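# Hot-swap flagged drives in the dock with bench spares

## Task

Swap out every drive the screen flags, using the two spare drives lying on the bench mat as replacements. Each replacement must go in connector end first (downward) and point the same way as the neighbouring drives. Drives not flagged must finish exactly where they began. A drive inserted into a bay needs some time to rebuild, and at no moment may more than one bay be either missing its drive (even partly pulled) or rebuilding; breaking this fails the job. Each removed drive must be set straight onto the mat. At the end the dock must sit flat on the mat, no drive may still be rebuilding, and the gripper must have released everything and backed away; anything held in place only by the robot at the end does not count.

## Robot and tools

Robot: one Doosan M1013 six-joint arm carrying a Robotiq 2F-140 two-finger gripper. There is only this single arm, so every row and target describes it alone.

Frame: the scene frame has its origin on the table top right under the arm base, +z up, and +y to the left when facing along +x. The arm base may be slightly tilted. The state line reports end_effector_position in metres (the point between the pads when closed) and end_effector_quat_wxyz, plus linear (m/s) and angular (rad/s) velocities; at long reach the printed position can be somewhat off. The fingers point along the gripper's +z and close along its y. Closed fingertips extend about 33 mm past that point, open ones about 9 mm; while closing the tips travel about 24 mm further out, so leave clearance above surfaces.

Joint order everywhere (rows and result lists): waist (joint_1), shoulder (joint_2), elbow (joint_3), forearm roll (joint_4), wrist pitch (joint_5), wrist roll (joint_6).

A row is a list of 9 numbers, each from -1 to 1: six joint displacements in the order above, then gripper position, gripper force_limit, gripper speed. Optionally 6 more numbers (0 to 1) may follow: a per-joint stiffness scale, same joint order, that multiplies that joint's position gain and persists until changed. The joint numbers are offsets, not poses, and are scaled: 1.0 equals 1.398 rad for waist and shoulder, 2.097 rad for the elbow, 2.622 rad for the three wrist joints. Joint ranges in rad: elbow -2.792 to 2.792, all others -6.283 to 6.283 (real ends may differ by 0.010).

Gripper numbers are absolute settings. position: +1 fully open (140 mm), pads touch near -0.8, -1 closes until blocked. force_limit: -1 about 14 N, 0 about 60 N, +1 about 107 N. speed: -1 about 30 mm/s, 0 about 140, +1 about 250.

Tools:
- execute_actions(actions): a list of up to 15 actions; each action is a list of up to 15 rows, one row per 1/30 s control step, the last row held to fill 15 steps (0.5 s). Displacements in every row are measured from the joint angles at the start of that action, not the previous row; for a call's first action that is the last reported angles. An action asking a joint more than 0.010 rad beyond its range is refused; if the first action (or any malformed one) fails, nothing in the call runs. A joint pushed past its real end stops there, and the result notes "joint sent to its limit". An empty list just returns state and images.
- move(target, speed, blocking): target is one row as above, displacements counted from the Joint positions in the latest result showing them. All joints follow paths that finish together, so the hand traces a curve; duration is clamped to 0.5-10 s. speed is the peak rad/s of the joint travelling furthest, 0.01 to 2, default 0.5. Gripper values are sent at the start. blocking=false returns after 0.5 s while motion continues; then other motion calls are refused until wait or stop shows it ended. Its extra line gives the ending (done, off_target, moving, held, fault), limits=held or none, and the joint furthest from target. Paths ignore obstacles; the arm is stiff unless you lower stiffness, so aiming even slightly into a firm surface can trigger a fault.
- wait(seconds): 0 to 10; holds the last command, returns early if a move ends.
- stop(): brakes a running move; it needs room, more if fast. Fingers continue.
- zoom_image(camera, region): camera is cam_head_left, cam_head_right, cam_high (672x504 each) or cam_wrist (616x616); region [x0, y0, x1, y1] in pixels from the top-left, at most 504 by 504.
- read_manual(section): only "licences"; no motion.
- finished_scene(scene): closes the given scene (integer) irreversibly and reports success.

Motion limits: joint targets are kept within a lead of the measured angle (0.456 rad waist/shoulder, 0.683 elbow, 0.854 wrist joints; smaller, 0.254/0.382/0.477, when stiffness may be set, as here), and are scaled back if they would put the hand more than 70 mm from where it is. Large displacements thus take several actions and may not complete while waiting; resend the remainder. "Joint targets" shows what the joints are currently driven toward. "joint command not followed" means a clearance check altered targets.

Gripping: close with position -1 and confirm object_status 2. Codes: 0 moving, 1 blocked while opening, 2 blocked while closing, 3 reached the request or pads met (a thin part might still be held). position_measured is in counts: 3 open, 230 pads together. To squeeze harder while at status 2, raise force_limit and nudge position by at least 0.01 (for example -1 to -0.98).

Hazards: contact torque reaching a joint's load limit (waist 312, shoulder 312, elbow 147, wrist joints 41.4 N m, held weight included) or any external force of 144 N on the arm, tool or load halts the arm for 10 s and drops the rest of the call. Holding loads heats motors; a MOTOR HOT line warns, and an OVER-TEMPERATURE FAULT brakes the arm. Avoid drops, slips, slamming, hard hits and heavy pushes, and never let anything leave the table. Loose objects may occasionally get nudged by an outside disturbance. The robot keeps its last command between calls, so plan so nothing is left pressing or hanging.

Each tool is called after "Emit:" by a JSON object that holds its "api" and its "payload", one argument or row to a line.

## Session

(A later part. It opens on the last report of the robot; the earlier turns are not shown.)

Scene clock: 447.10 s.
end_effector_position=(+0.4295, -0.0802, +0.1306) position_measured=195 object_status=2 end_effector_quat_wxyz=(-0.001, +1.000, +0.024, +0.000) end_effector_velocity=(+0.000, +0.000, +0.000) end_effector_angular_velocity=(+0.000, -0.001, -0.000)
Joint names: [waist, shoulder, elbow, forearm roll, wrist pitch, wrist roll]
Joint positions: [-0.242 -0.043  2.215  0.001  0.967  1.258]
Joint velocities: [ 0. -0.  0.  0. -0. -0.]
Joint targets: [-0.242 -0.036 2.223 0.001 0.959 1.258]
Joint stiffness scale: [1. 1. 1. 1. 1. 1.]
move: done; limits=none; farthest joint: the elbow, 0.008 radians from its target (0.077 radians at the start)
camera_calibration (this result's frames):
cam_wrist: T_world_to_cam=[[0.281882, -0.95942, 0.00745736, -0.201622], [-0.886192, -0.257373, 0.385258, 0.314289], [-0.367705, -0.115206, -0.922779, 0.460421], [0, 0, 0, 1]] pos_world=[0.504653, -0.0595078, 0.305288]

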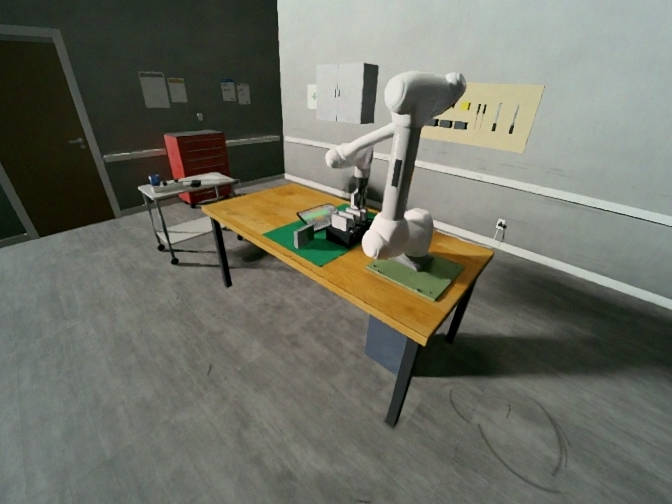

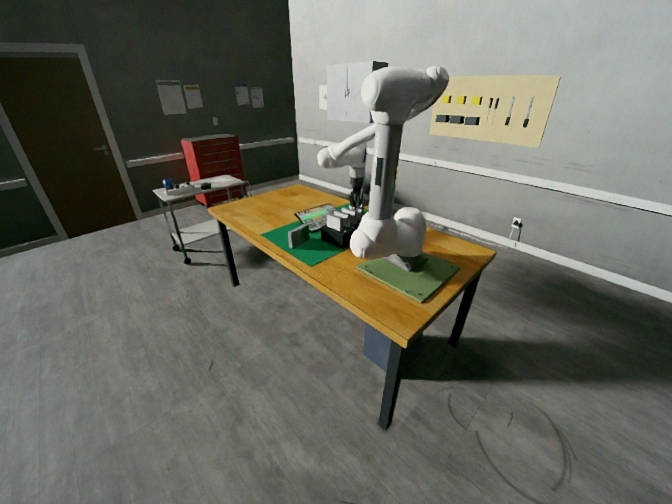

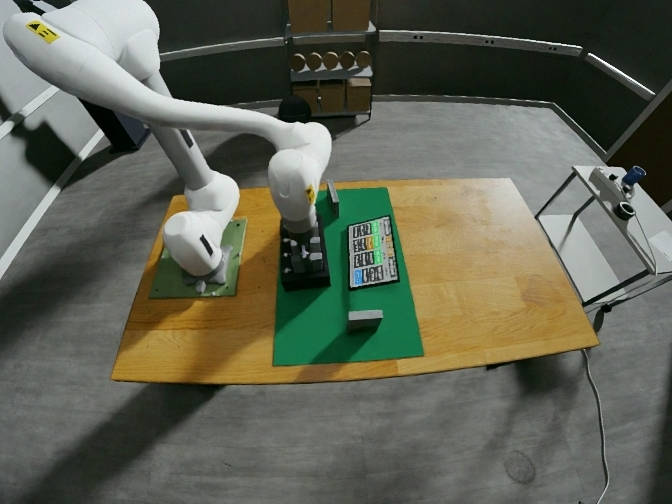

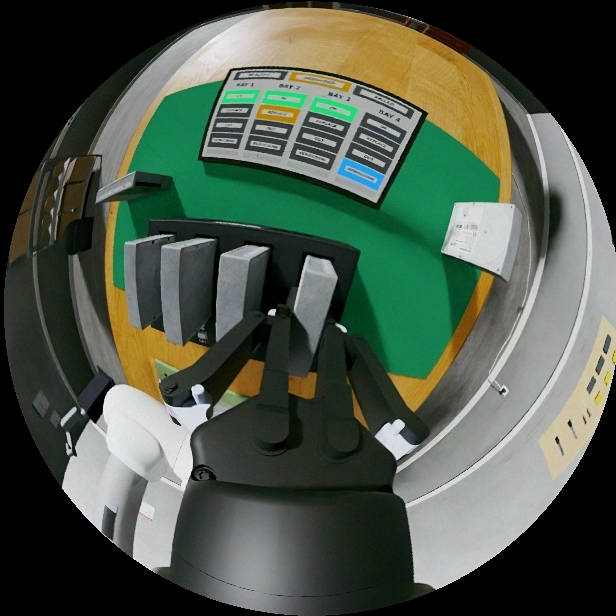

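Rebuilding. Release and lift.

Emit:
{"api": "move", "payload": {
  "target": [0,0,0,0,0,0,-0.2,0.5,0],
  "speed": 0.1
}}

Emit:
{"api": "move", "payload": {
  "target": [0,-0.0828,-0.0789,0,0.1067,0,-0.2,0.5,0],
  "speed": 0.2
}}

Emit:
{"api": "zoom_image", "payload": {
  "camera": "cam_high",
  "region": [300, 165, 370, 235]
}}

Emit:
{"api": "zoom_image", "payload": {
  "camera": "cam_head_left",
  "region": [260, 195, 380, 275]
}}

Scene clock: 453.37 s.
end_effector_position=(+0.4297, -0.0803, +0.1308) position_measured=154 object_status=3 end_effector_quat_wxyz=(-0.001, +1.000, +0.024, +0.001) end_effector_velocity=(-0.000, +0.000, +0.000) end_effector_angular_velocity=(-0.000, -0.000, -0.000)
Joint names: [waist, shoulder, elbow, forearm roll, wrist pitch, wrist roll]
Joint positions: [-0.242 -0.044  2.214  0.001  0.968  1.258]
Joint velocities: [-0. -0.  0. -0. -0.  0.]
Joint targets: [-0.242 -0.043 2.215 0.001 0.967 1.258]
Joint stiffness scale: [1. 1. 1. 1. 1. 1.]
move: done; limits=none; farthest joint: the shoulder, 0.001 radians from its target (0.000 radians at the start)
camera_calibration (this result's frames):
cam_wrist: T_world_to_cam=[[0.281882, -0.95942, 0.00746997, -0.201701], [-0.886201, -0.257371, 0.385239, 0.314315], [-0.367683, -0.115212, -0.922787, 0.460681], [0, 0, 0, 1]] pos_world=[0.504787, -0.0595443, 0.305531]

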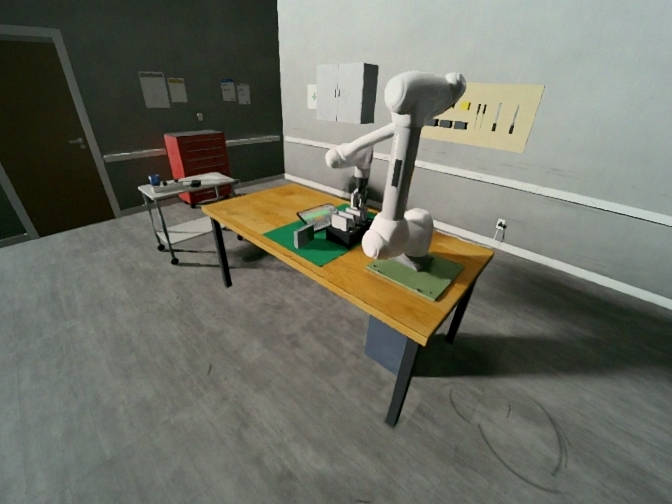

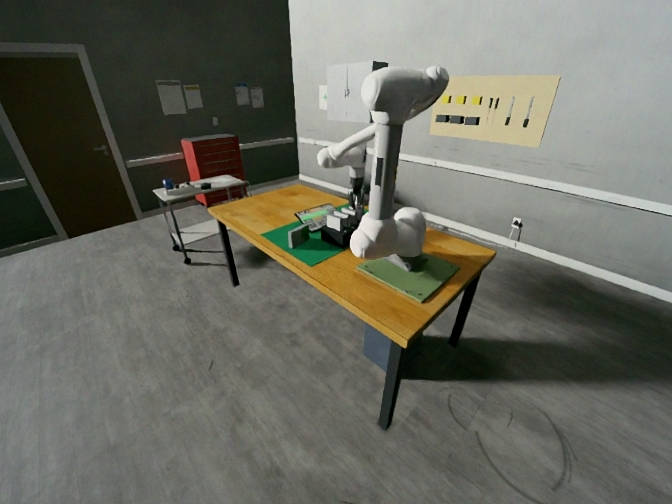

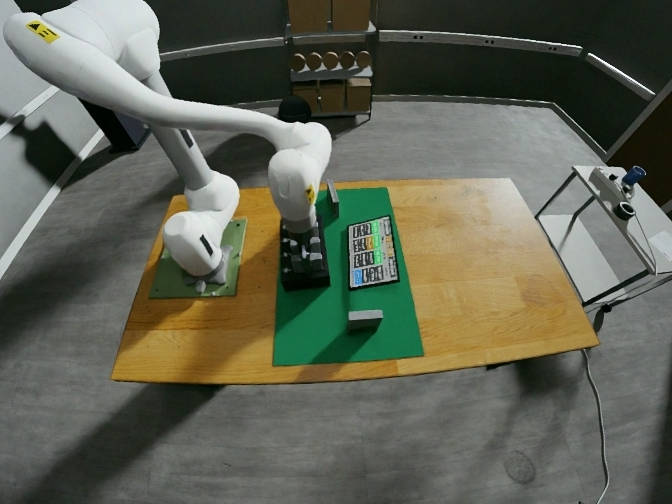

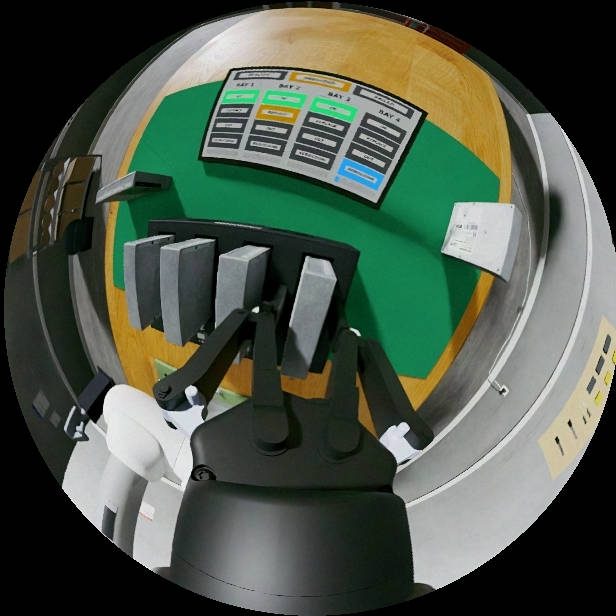

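Scene clock: 455.27 s.
end_effector_position=(+0.4281, -0.0801, +0.2607) position_measured=154 object_status=3 end_effector_quat_wxyz=(-0.002, +1.000, +0.024, -0.001) end_effector_velocity=(-0.001, +0.000, +0.001) end_effector_angular_velocity=(+0.000, +0.001, -0.000)
Joint names: [waist, shoulder, elbow, forearm roll, wrist pitch, wrist roll]
Joint positions: [-0.242 -0.156  2.052  0.001  1.245  1.258]
Joint velocities: [ 0.    -0.001 -0.001 -0.     0.002  0.   ]
Joint targets: [-0.242 -0.159 2.049 0.001 1.248 1.258]
Joint stiffness scale: [1. 1. 1. 1. 1. 1.]
move: done; limits=none; farthest joint: the shoulder, 0.004 radians from its target (0.116 radians at the start)
camera_calibration (this result's frames):
cam_wrist: T_world_to_cam=[[0.28203, -0.959388, 0.00580167, -0.201739], [-0.885019, -0.257824, 0.387644, 0.261807], [-0.370405, -0.114462, -0.921791, 0.580918], [0, 0, 0, 1]] pos_world=[0.503776, -0.0595524, 0.435167]

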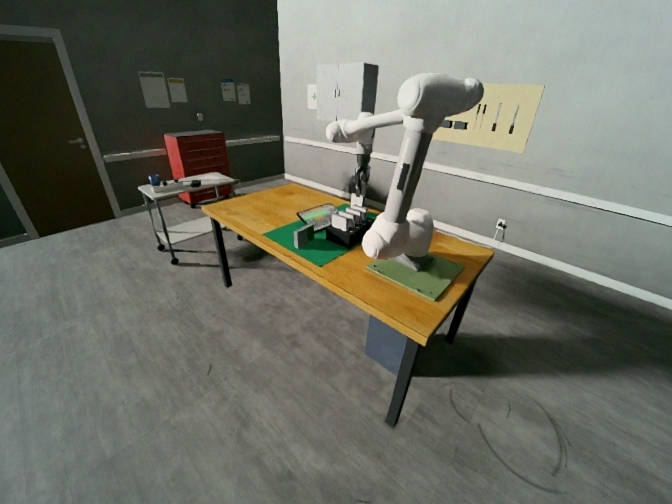

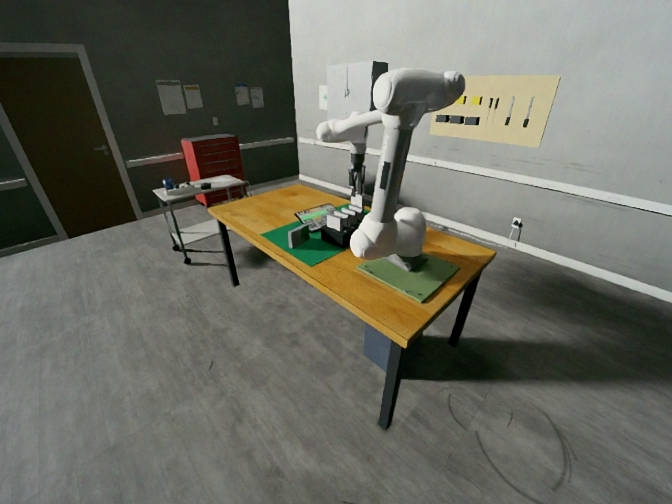

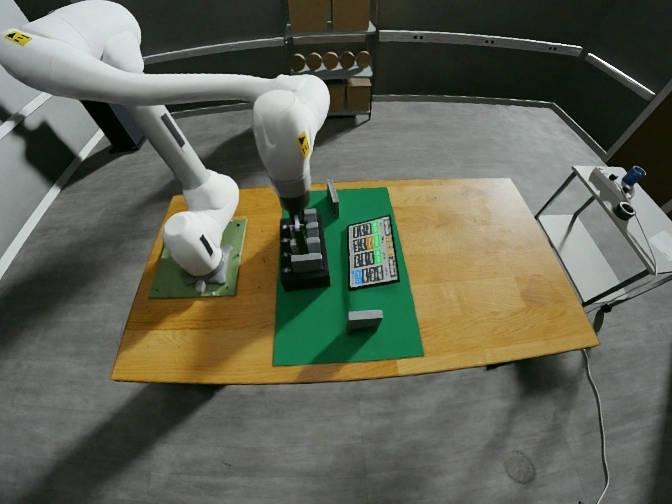

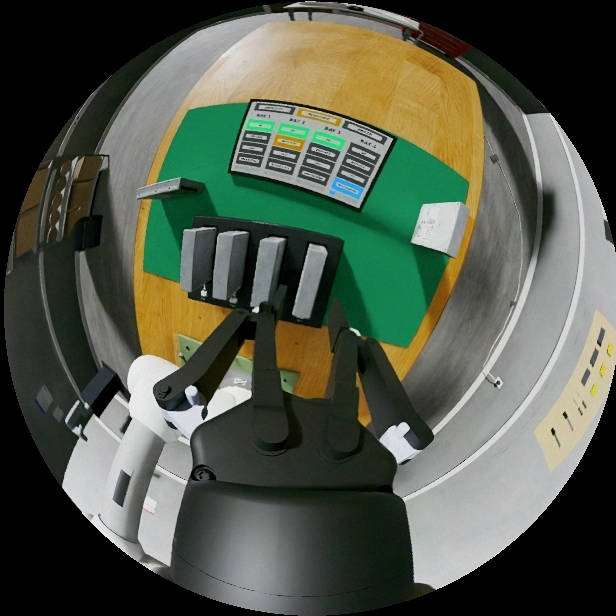

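Region (300, 165, 370, 235) of cam_high's 672x504 image, scaled by 7.200, with more detail than that image has.

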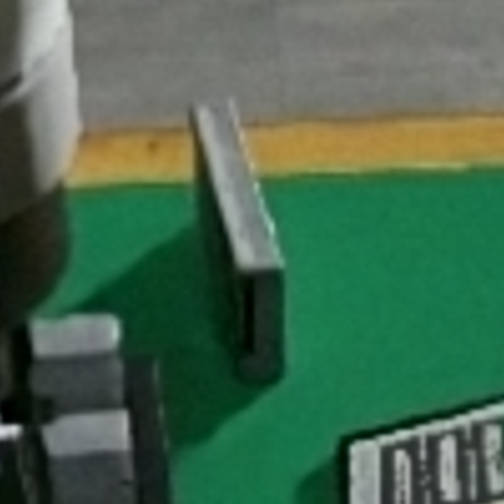

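Region (260, 195, 380, 275) of cam_head_left's 672x504 image, scaled by 4.200, with more detail than that image has.

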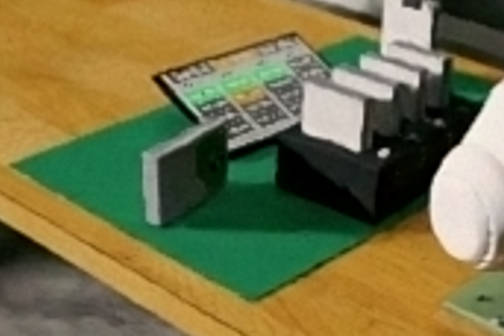

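Emit:
{"api": "move", "payload": {
  "target": [0.8416,0.4944,-0.2097,-0.2127,0.1302,-0.1381,0.2,0.5,0],
  "speed": 0.6
}}

Scene clock: 499.73 s.
end_effector_position=(+0.4949, +0.4067, +0.1556) position_measured=104 object_status=3 end_effector_quat_wxyz=(+0.293, +0.595, +0.707, -0.246) end_effector_velocity=(+0.000, +0.000, +0.001) end_effector_angular_velocity=(-0.002, +0.000, +0.002)
Joint names: [waist, shoulder, elbow, forearm roll, wrist pitch, wrist roll]
Joint positions: [ 0.931  0.532  1.616 -0.554  1.584  0.903]
Joint velocities: [ 0.001  0.001 -0.002 -0.002  0.002 -0.001]
Joint targets: [0.935 0.536 1.612 -0.557 1.586 0.896]
Joint stiffness scale: [1. 1. 1. 1. 1. 1.]
move: done; limits=none; farthest joint: the wrist roll, 0.007 radians from its target (0.362 radians at the start)
camera_calibration (this result's frames):
cam_wrist: T_world_to_cam=[[0.928239, 0.336784, -0.157956, -0.574398], [0.270765, -0.320552, 0.907707, -0.140331], [0.255068, -0.885338, -0.388738, 0.48557], [0, 0, 0, 1]] pos_world=[0.447321, 0.578358, 0.22541]

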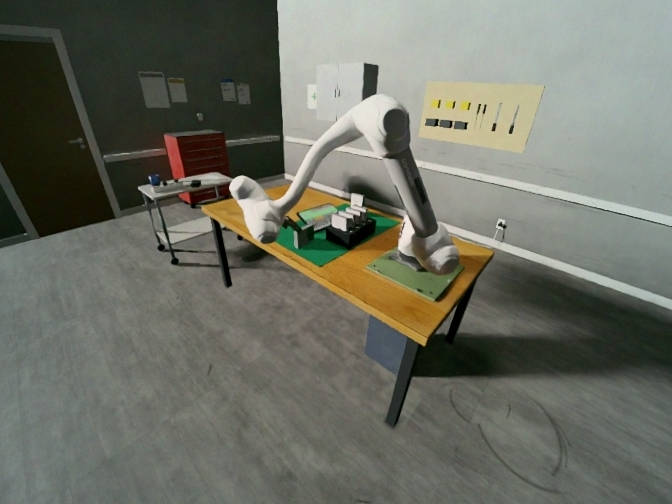

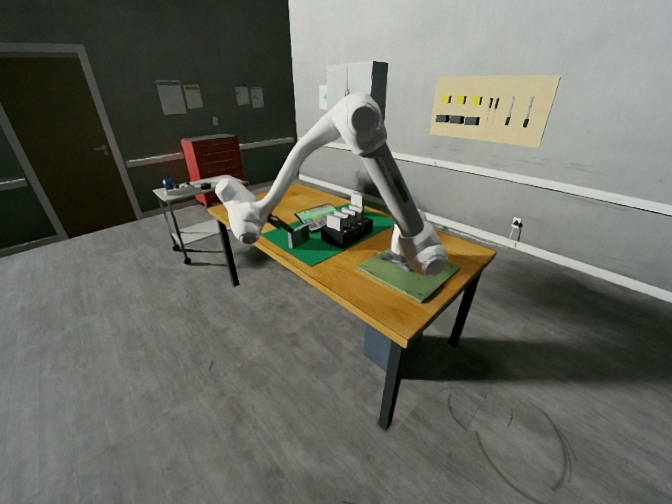

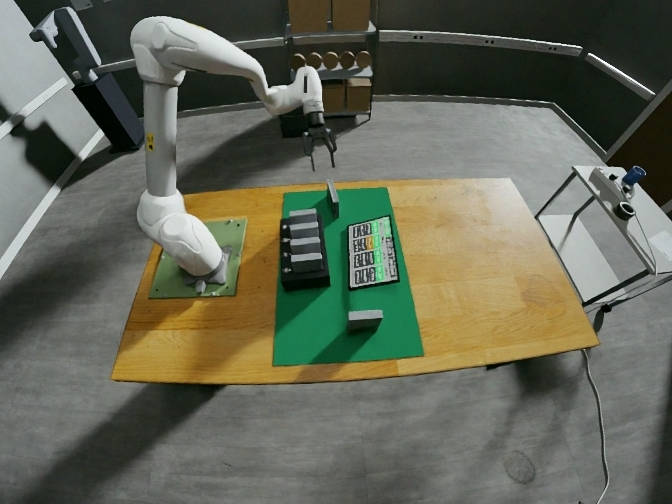

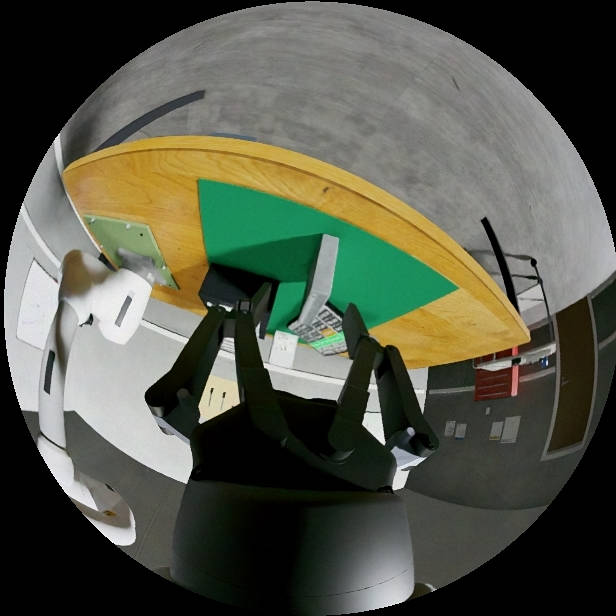

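Emit:
{"api": "move", "payload": {
  "target": [-0.0542,0.0079,0.0706,-0.0186,-0.0624,0.0174,0.2,0.5,0],
  "speed": 0.15
}}

Emit:
{"api": "zoom_image", "payload": {
  "camera": "cam_high",
  "region": [290, 140, 380, 230]
}}

Emit:
{"api": "zoom_image", "payload": {
  "camera": "cam_head_right",
  "region": [240, 190, 340, 265]
}}

Scene clock: 516.53 s.
end_effector_position=(+0.5078, +0.3378, +0.0850) position_measured=104 object_status=3 end_effector_quat_wxyz=(+0.293, +0.597, +0.706, -0.244) end_effector_velocity=(+0.000, +0.000, -0.001) end_effector_angular_velocity=(+0.003, -0.001, +0.001)
Joint names: [waist, shoulder, elbow, forearm roll, wrist pitch, wrist roll]
Joint positions: [ 0.859  0.539  1.76  -0.599  1.423  0.942]
Joint velocities: [-0.001 -0.     0.001 -0.    -0.004  0.   ]
Joint targets: [0.855 0.543 1.764 -0.602 1.421 0.949]
Joint stiffness scale: [1. 1. 1. 1. 1. 1.]
move: done; limits=none; farthest joint: the wrist roll, 0.007 radians from its target (0.045 radians at the start)
camera_calibration (this result's frames):
cam_wrist: T_world_to_cam=[[0.929388, 0.335268, -0.154383, -0.574704], [0.267567, -0.323837, 0.90749, -0.0990032], [0.254257, -0.884718, -0.390676, 0.394212], [0, 0, 0, 1]] pos_world=[0.460382, 0.509386, 0.155129]

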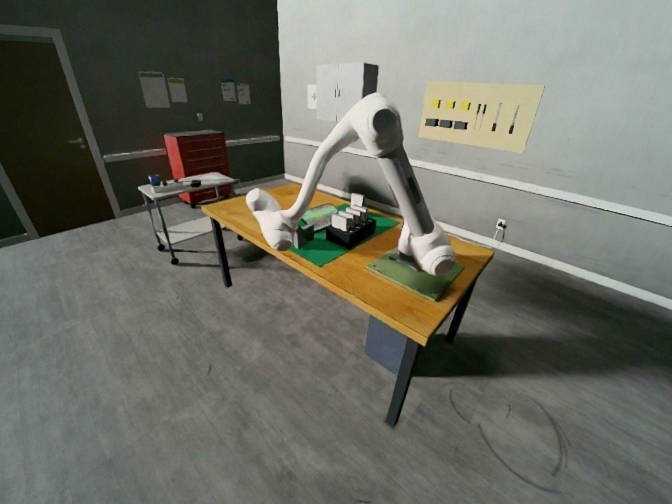

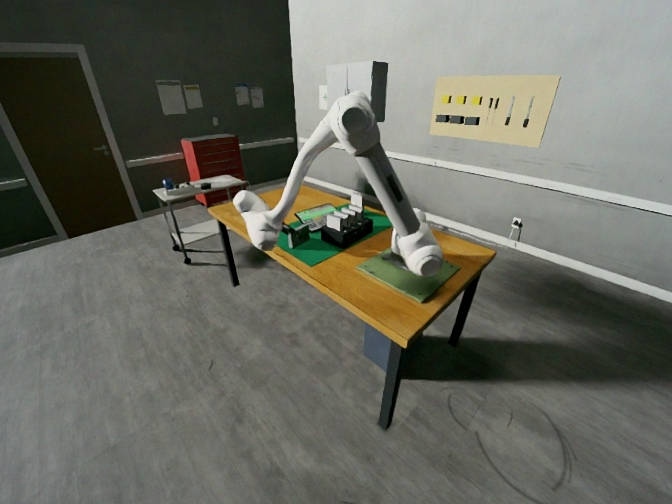

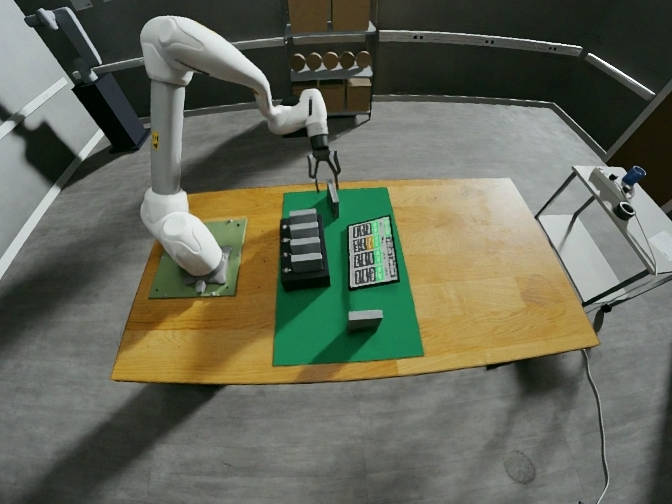

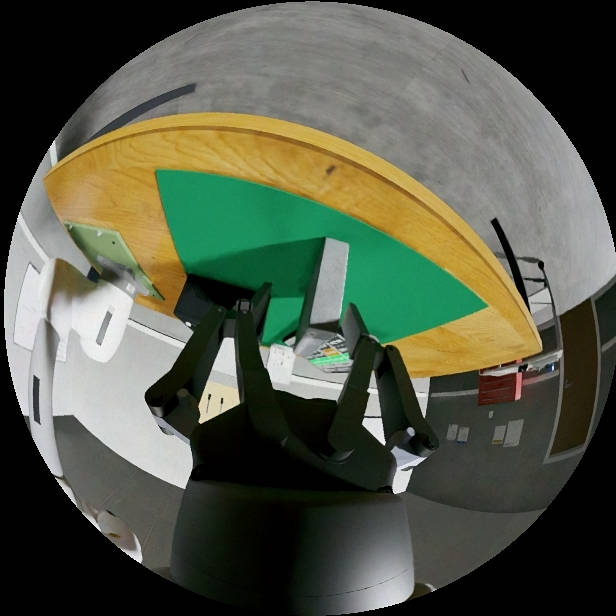

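Region (290, 140, 380, 230) of cam_high's 672x504 image, scaled by 5.600, with more detail than that image has.

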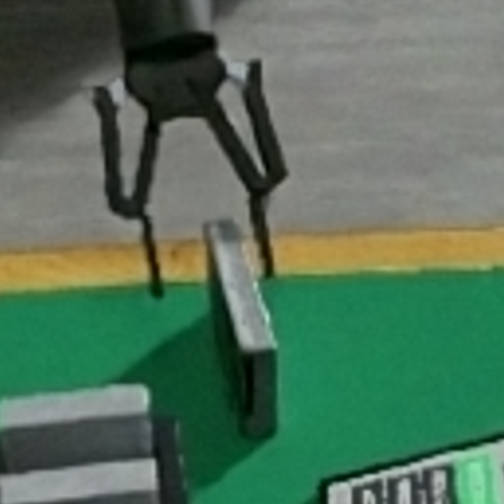

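Region (240, 190, 340, 265) of cam_head_right's 672x504 image, scaled by 5.040, with more detail than that image has; it fills the top 378 rows of this view, and the rest is white.

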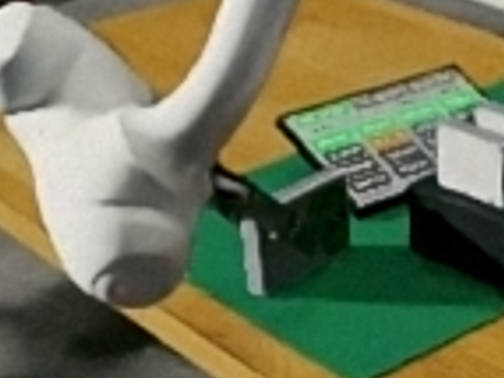

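Emit:
{"api": "move", "payload": {
  "target": [-0.0099,0.0111,-0.0111,-0.0033,0.0025,-0.008,0.2,0.5,0],
  "speed": 0.05
}}

Emit:
{"api": "zoom_image", "payload": {
  "camera": "cam_high",
  "region": [290, 140, 380, 230]
}}

Scene clock: 539.03 s.
end_effector_position=(+0.5195, +0.3395, +0.0850) position_measured=104 object_status=3 end_effector_quat_wxyz=(+0.292, +0.595, +0.707, -0.245) end_effector_velocity=(+0.001, +0.000, +0.001) end_effector_angular_velocity=(+0.001, -0.000, +0.001)
Joint names: [waist, shoulder, elbow, forearm roll, wrist pitch, wrist roll]
Joint positions: [ 0.849  0.551  1.74  -0.604  1.427  0.928]
Joint velocities: [-0.001  0.    -0.002 -0.     0.    -0.002]
Joint targets: [0.845 0.555 1.737 -0.608 1.430 0.921]
Joint stiffness scale: [1. 1. 1. 1. 1. 1.]
move: done; limits=none; farthest joint: the wrist roll, 0.007 radians from its target (0.021 radians at the start)
camera_calibration (this result's frames):
cam_wrist: T_world_to_cam=[[0.928511, 0.336317, -0.157348, -0.585777], [0.270285, -0.321648, 0.907463, -0.103727], [0.254585, -0.885118, -0.389555, 0.392618], [0, 0, 0, 1]] pos_world=[0.471981, 0.511156, 0.154905]

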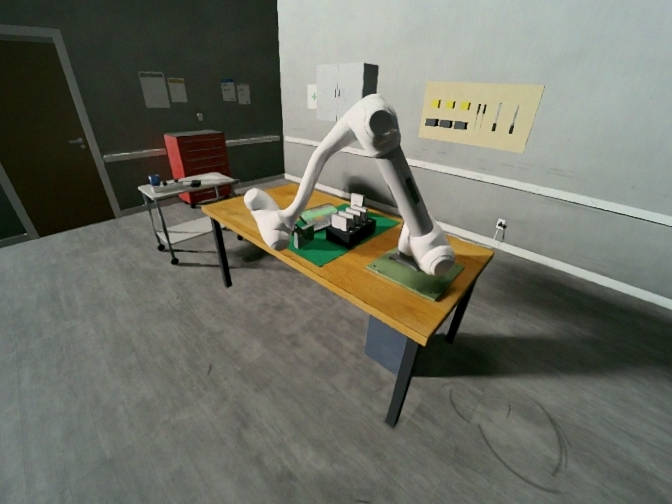

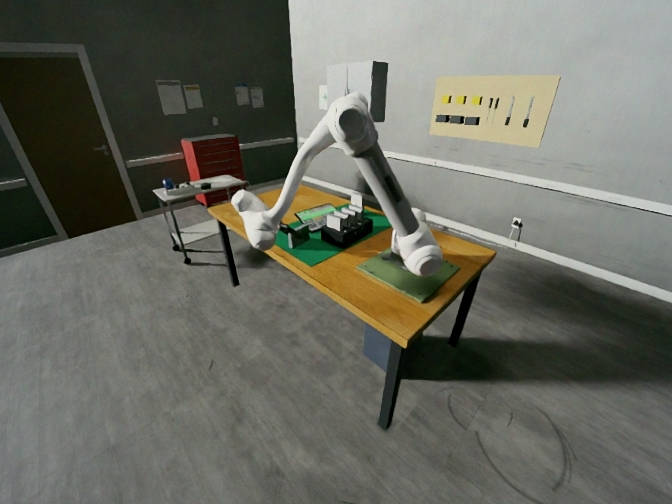

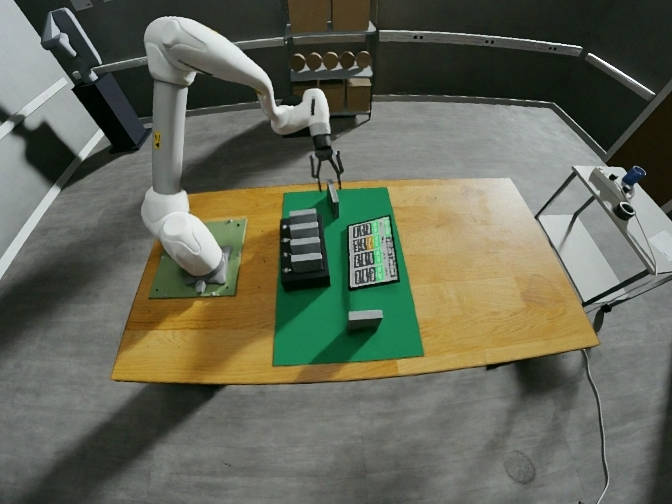

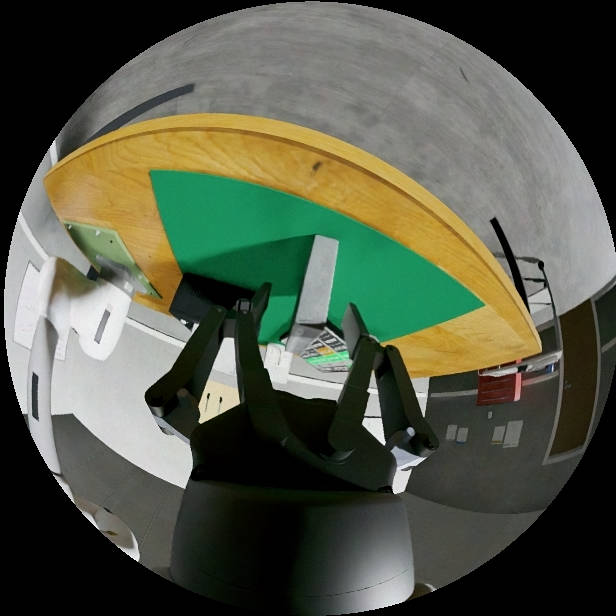

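Region (290, 140, 380, 230) of cam_high's 672x504 image, scaled by 5.600, with more detail than that image has.

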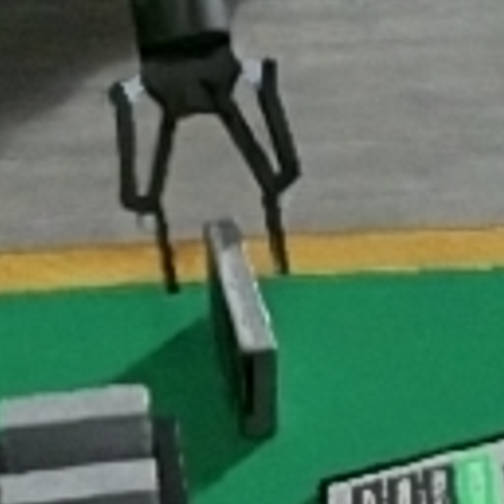

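Emit:
{"api": "move", "payload": {
  "target": [0,0,0,0,0,0,-1,0.8,0],
  "speed": 0.1
}}

Emit:
{"api": "zoom_image", "payload": {
  "camera": "cam_head_right",
  "region": [240, 190, 340, 265]
}}

Scene clock: 545.83 s.
end_effector_position=(+0.5196, +0.3396, +0.0850) position_measured=196 object_status=2 end_effector_quat_wxyz=(+0.292, +0.595, +0.707, -0.245) end_effector_velocity=(-0.000, -0.000, -0.000) end_effector_angular_velocity=(+0.000, +0.000, +0.000)
Joint names: [waist, shoulder, elbow, forearm roll, wrist pitch, wrist roll]
Joint positions: [ 0.849  0.551  1.74  -0.604  1.427  0.928]
Joint velocities: [-0.    -0.     0.     0.    -0.001 -0.   ]
Joint targets: [0.849 0.551 1.740 -0.604 1.427 0.928]
Joint stiffness scale: [1. 1. 1. 1. 1. 1.]
move: done; limits=none; farthest joint: the waist, 0.000 radians from its target (0.000 radians at the start)
camera_calibration (this result's frames):
cam_wrist: T_world_to_cam=[[0.92847, 0.336388, -0.157437, -0.585846], [0.270388, -0.321596, 0.907451, -0.103834], [0.254624, -0.88511, -0.389547, 0.392604], [0, 0, 0, 1]] pos_world=[0.47205, 0.511176, 0.154928]

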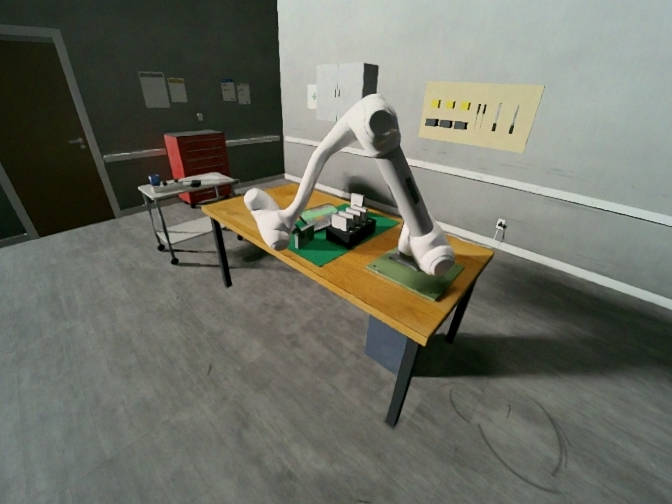

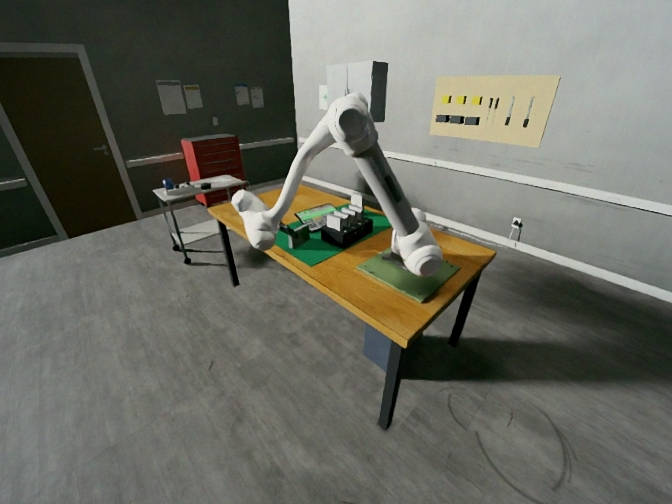

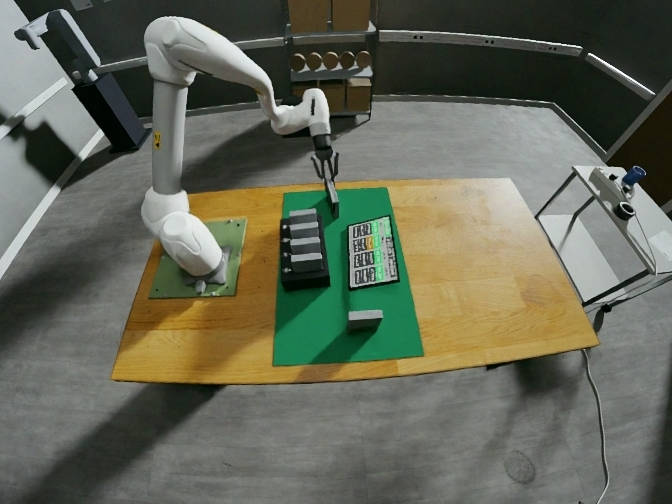

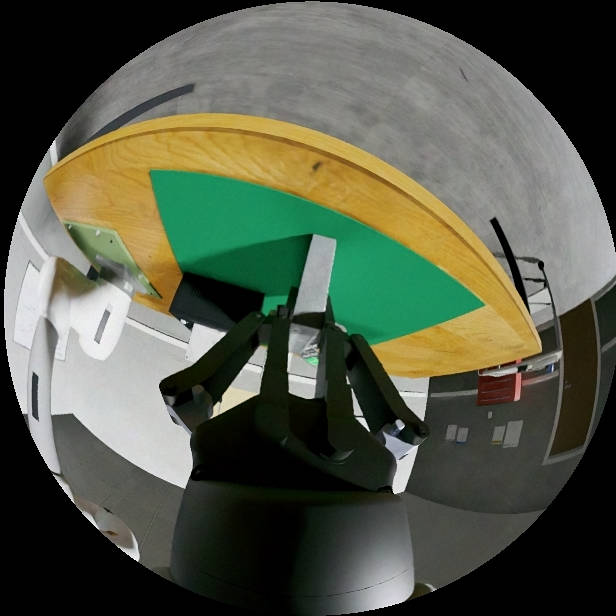

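Region (240, 190, 340, 265) of cam_head_right's 672x504 image, scaled by 5.040, with more detail than that image has; it fills the top 378 rows of this view, and the rest is white.

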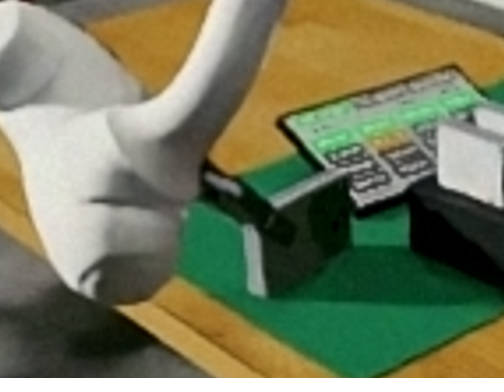

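Emit:
{"api": "move", "payload": {
  "target": [0,-0.115,-0.0614,0.0034,0.0901,-0.0635,-1,0.8,0],
  "speed": 0.2
}}

Scene clock: 578.70 s.
end_effector_position=(+0.5193, +0.3389, +0.2609) position_measured=196 object_status=2 end_effector_quat_wxyz=(+0.292, +0.596, +0.707, -0.245) end_effector_velocity=(-0.001, -0.001, +0.000) end_effector_angular_velocity=(-0.003, +0.003, +0.000)
Joint names: [waist, shoulder, elbow, forearm roll, wrist pitch, wrist roll]
Joint positions: [ 0.849  0.394  1.615 -0.599  1.661  0.768]
Joint velocities: [ 0.     0.     0.    -0.     0.003 -0.002]
Joint targets: [0.849 0.390 1.612 -0.595 1.664 0.761]
Joint stiffness scale: [1. 1. 1. 1. 1. 1.]
move: done; limits=none; farthest joint: the wrist roll, 0.007 radians from its target (0.166 radians at the start)
camera_calibration (this result's frames):
cam_wrist: T_world_to_cam=[[0.928667, 0.335631, -0.15789, -0.557379], [0.270721, -0.32235, 0.907084, -0.263418], [0.253549, -0.885123, -0.390218, 0.461296], [0, 0, 0, 1]] pos_world=[0.471971, 0.510464, 0.330943]

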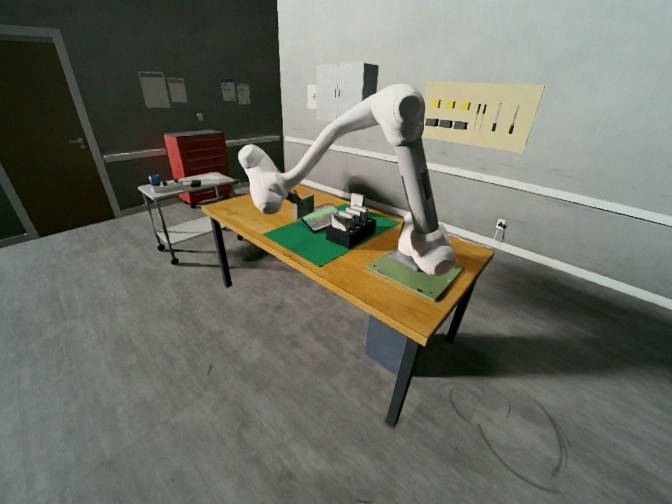

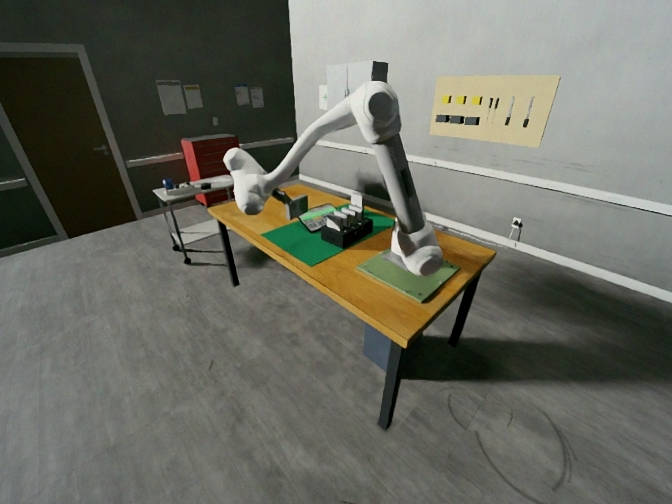

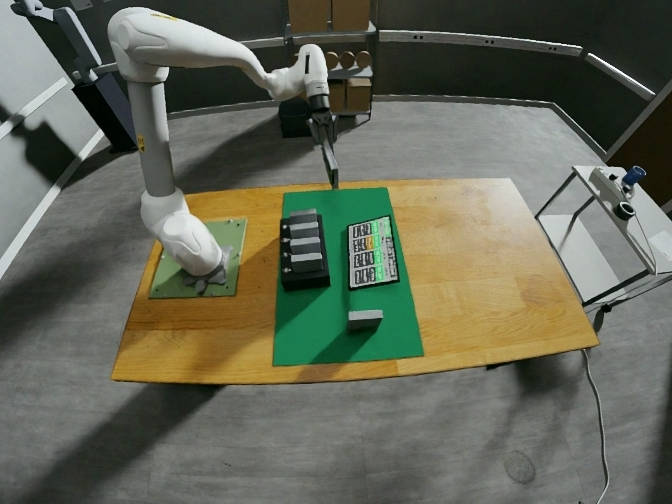

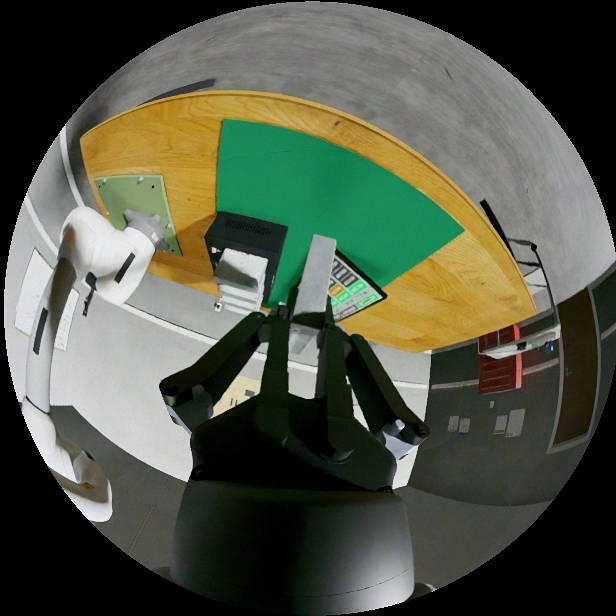

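Emit:
{"api": "move", "payload": {
  "target": [-0.3713,0.0428,-0.0416,0.3175,0.0976,-0.7784,-1,0.8,0],
  "speed": 0.6
}}

Scene clock: 593.57 s.
end_effector_position=(+0.4991, +0.2715, +0.2610) position_measured=196 object_status=2 end_effector_quat_wxyz=(-0.384, +0.000, +0.923, -0.000) end_effector_velocity=(-0.000, +0.000, -0.000) end_effector_angular_velocity=(+0.002, +0.002, +0.001)
Joint names: [waist, shoulder, elbow, forearm roll, wrist pitch, wrist roll]
Joint positions: [ 0.334  0.45   1.531  0.23   1.915 -1.265]
Joint velocities: [-0.     0.001  0.     0.001  0.001 -0.002]
Joint targets: [0.330 0.454 1.528 0.234 1.917 -1.272]
Joint stiffness scale: [1. 1. 1. 1. 1. 1.]
move: done; limits=none; farthest joint: the wrist roll, 0.008 radians from its target (2.041 radians at the start)
camera_calibration (this result's frames):
cam_wrist: T_world_to_cam=[[-0.158381, 0.97224, 0.172236, -0.232447], [0.906717, 0.212267, -0.364428, -0.410474], [-0.390872, 0.0984512, -0.915165, 0.598407], [0, 0, 0, 1]] pos_world=[0.569268, 0.254211, 0.438089]

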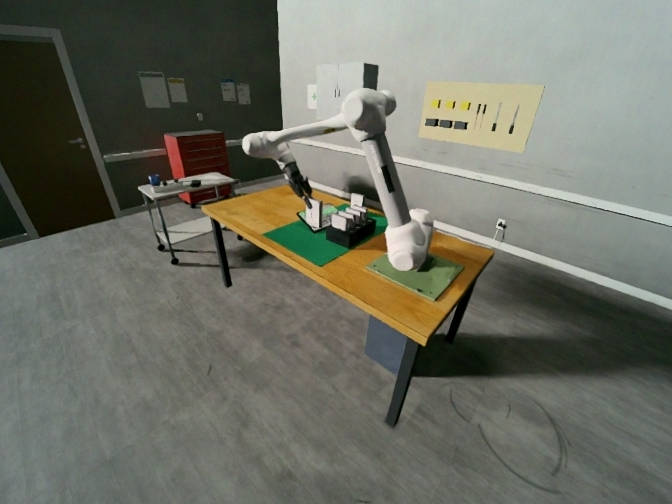

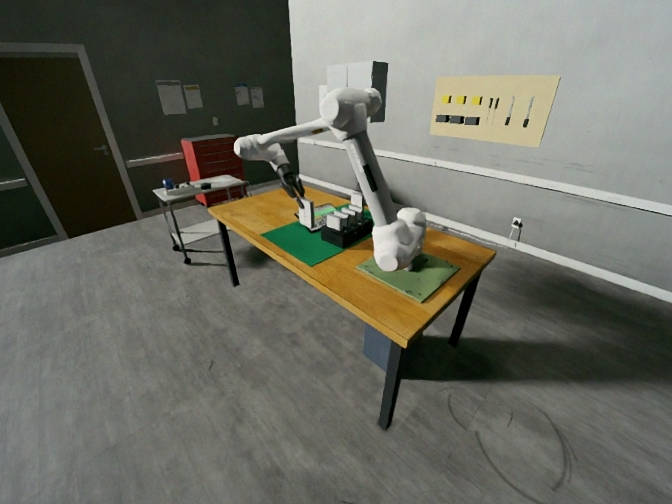

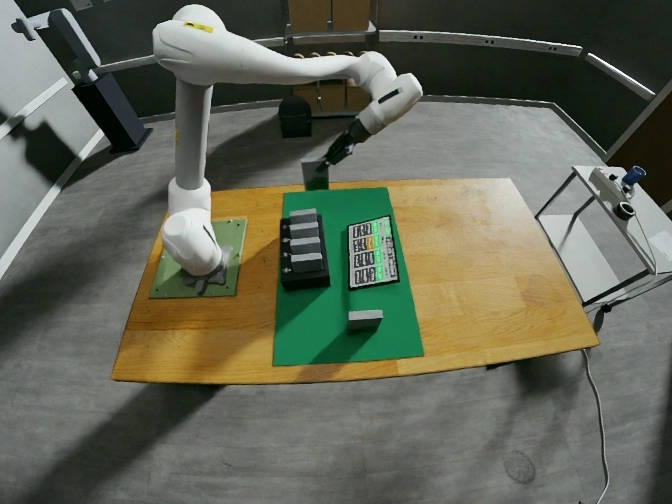

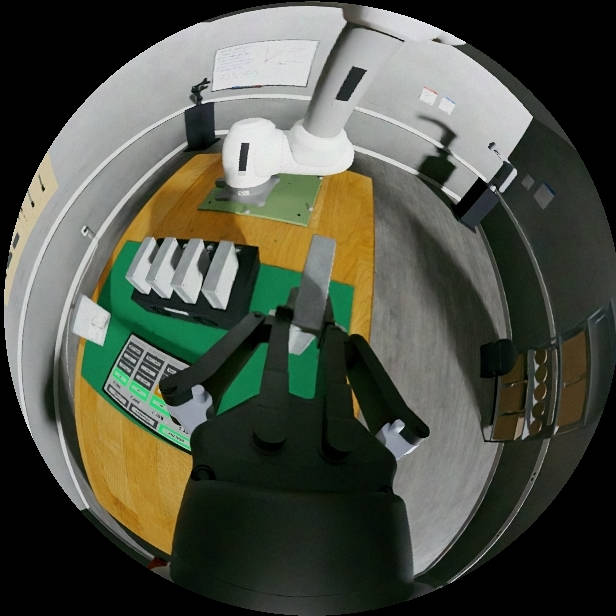

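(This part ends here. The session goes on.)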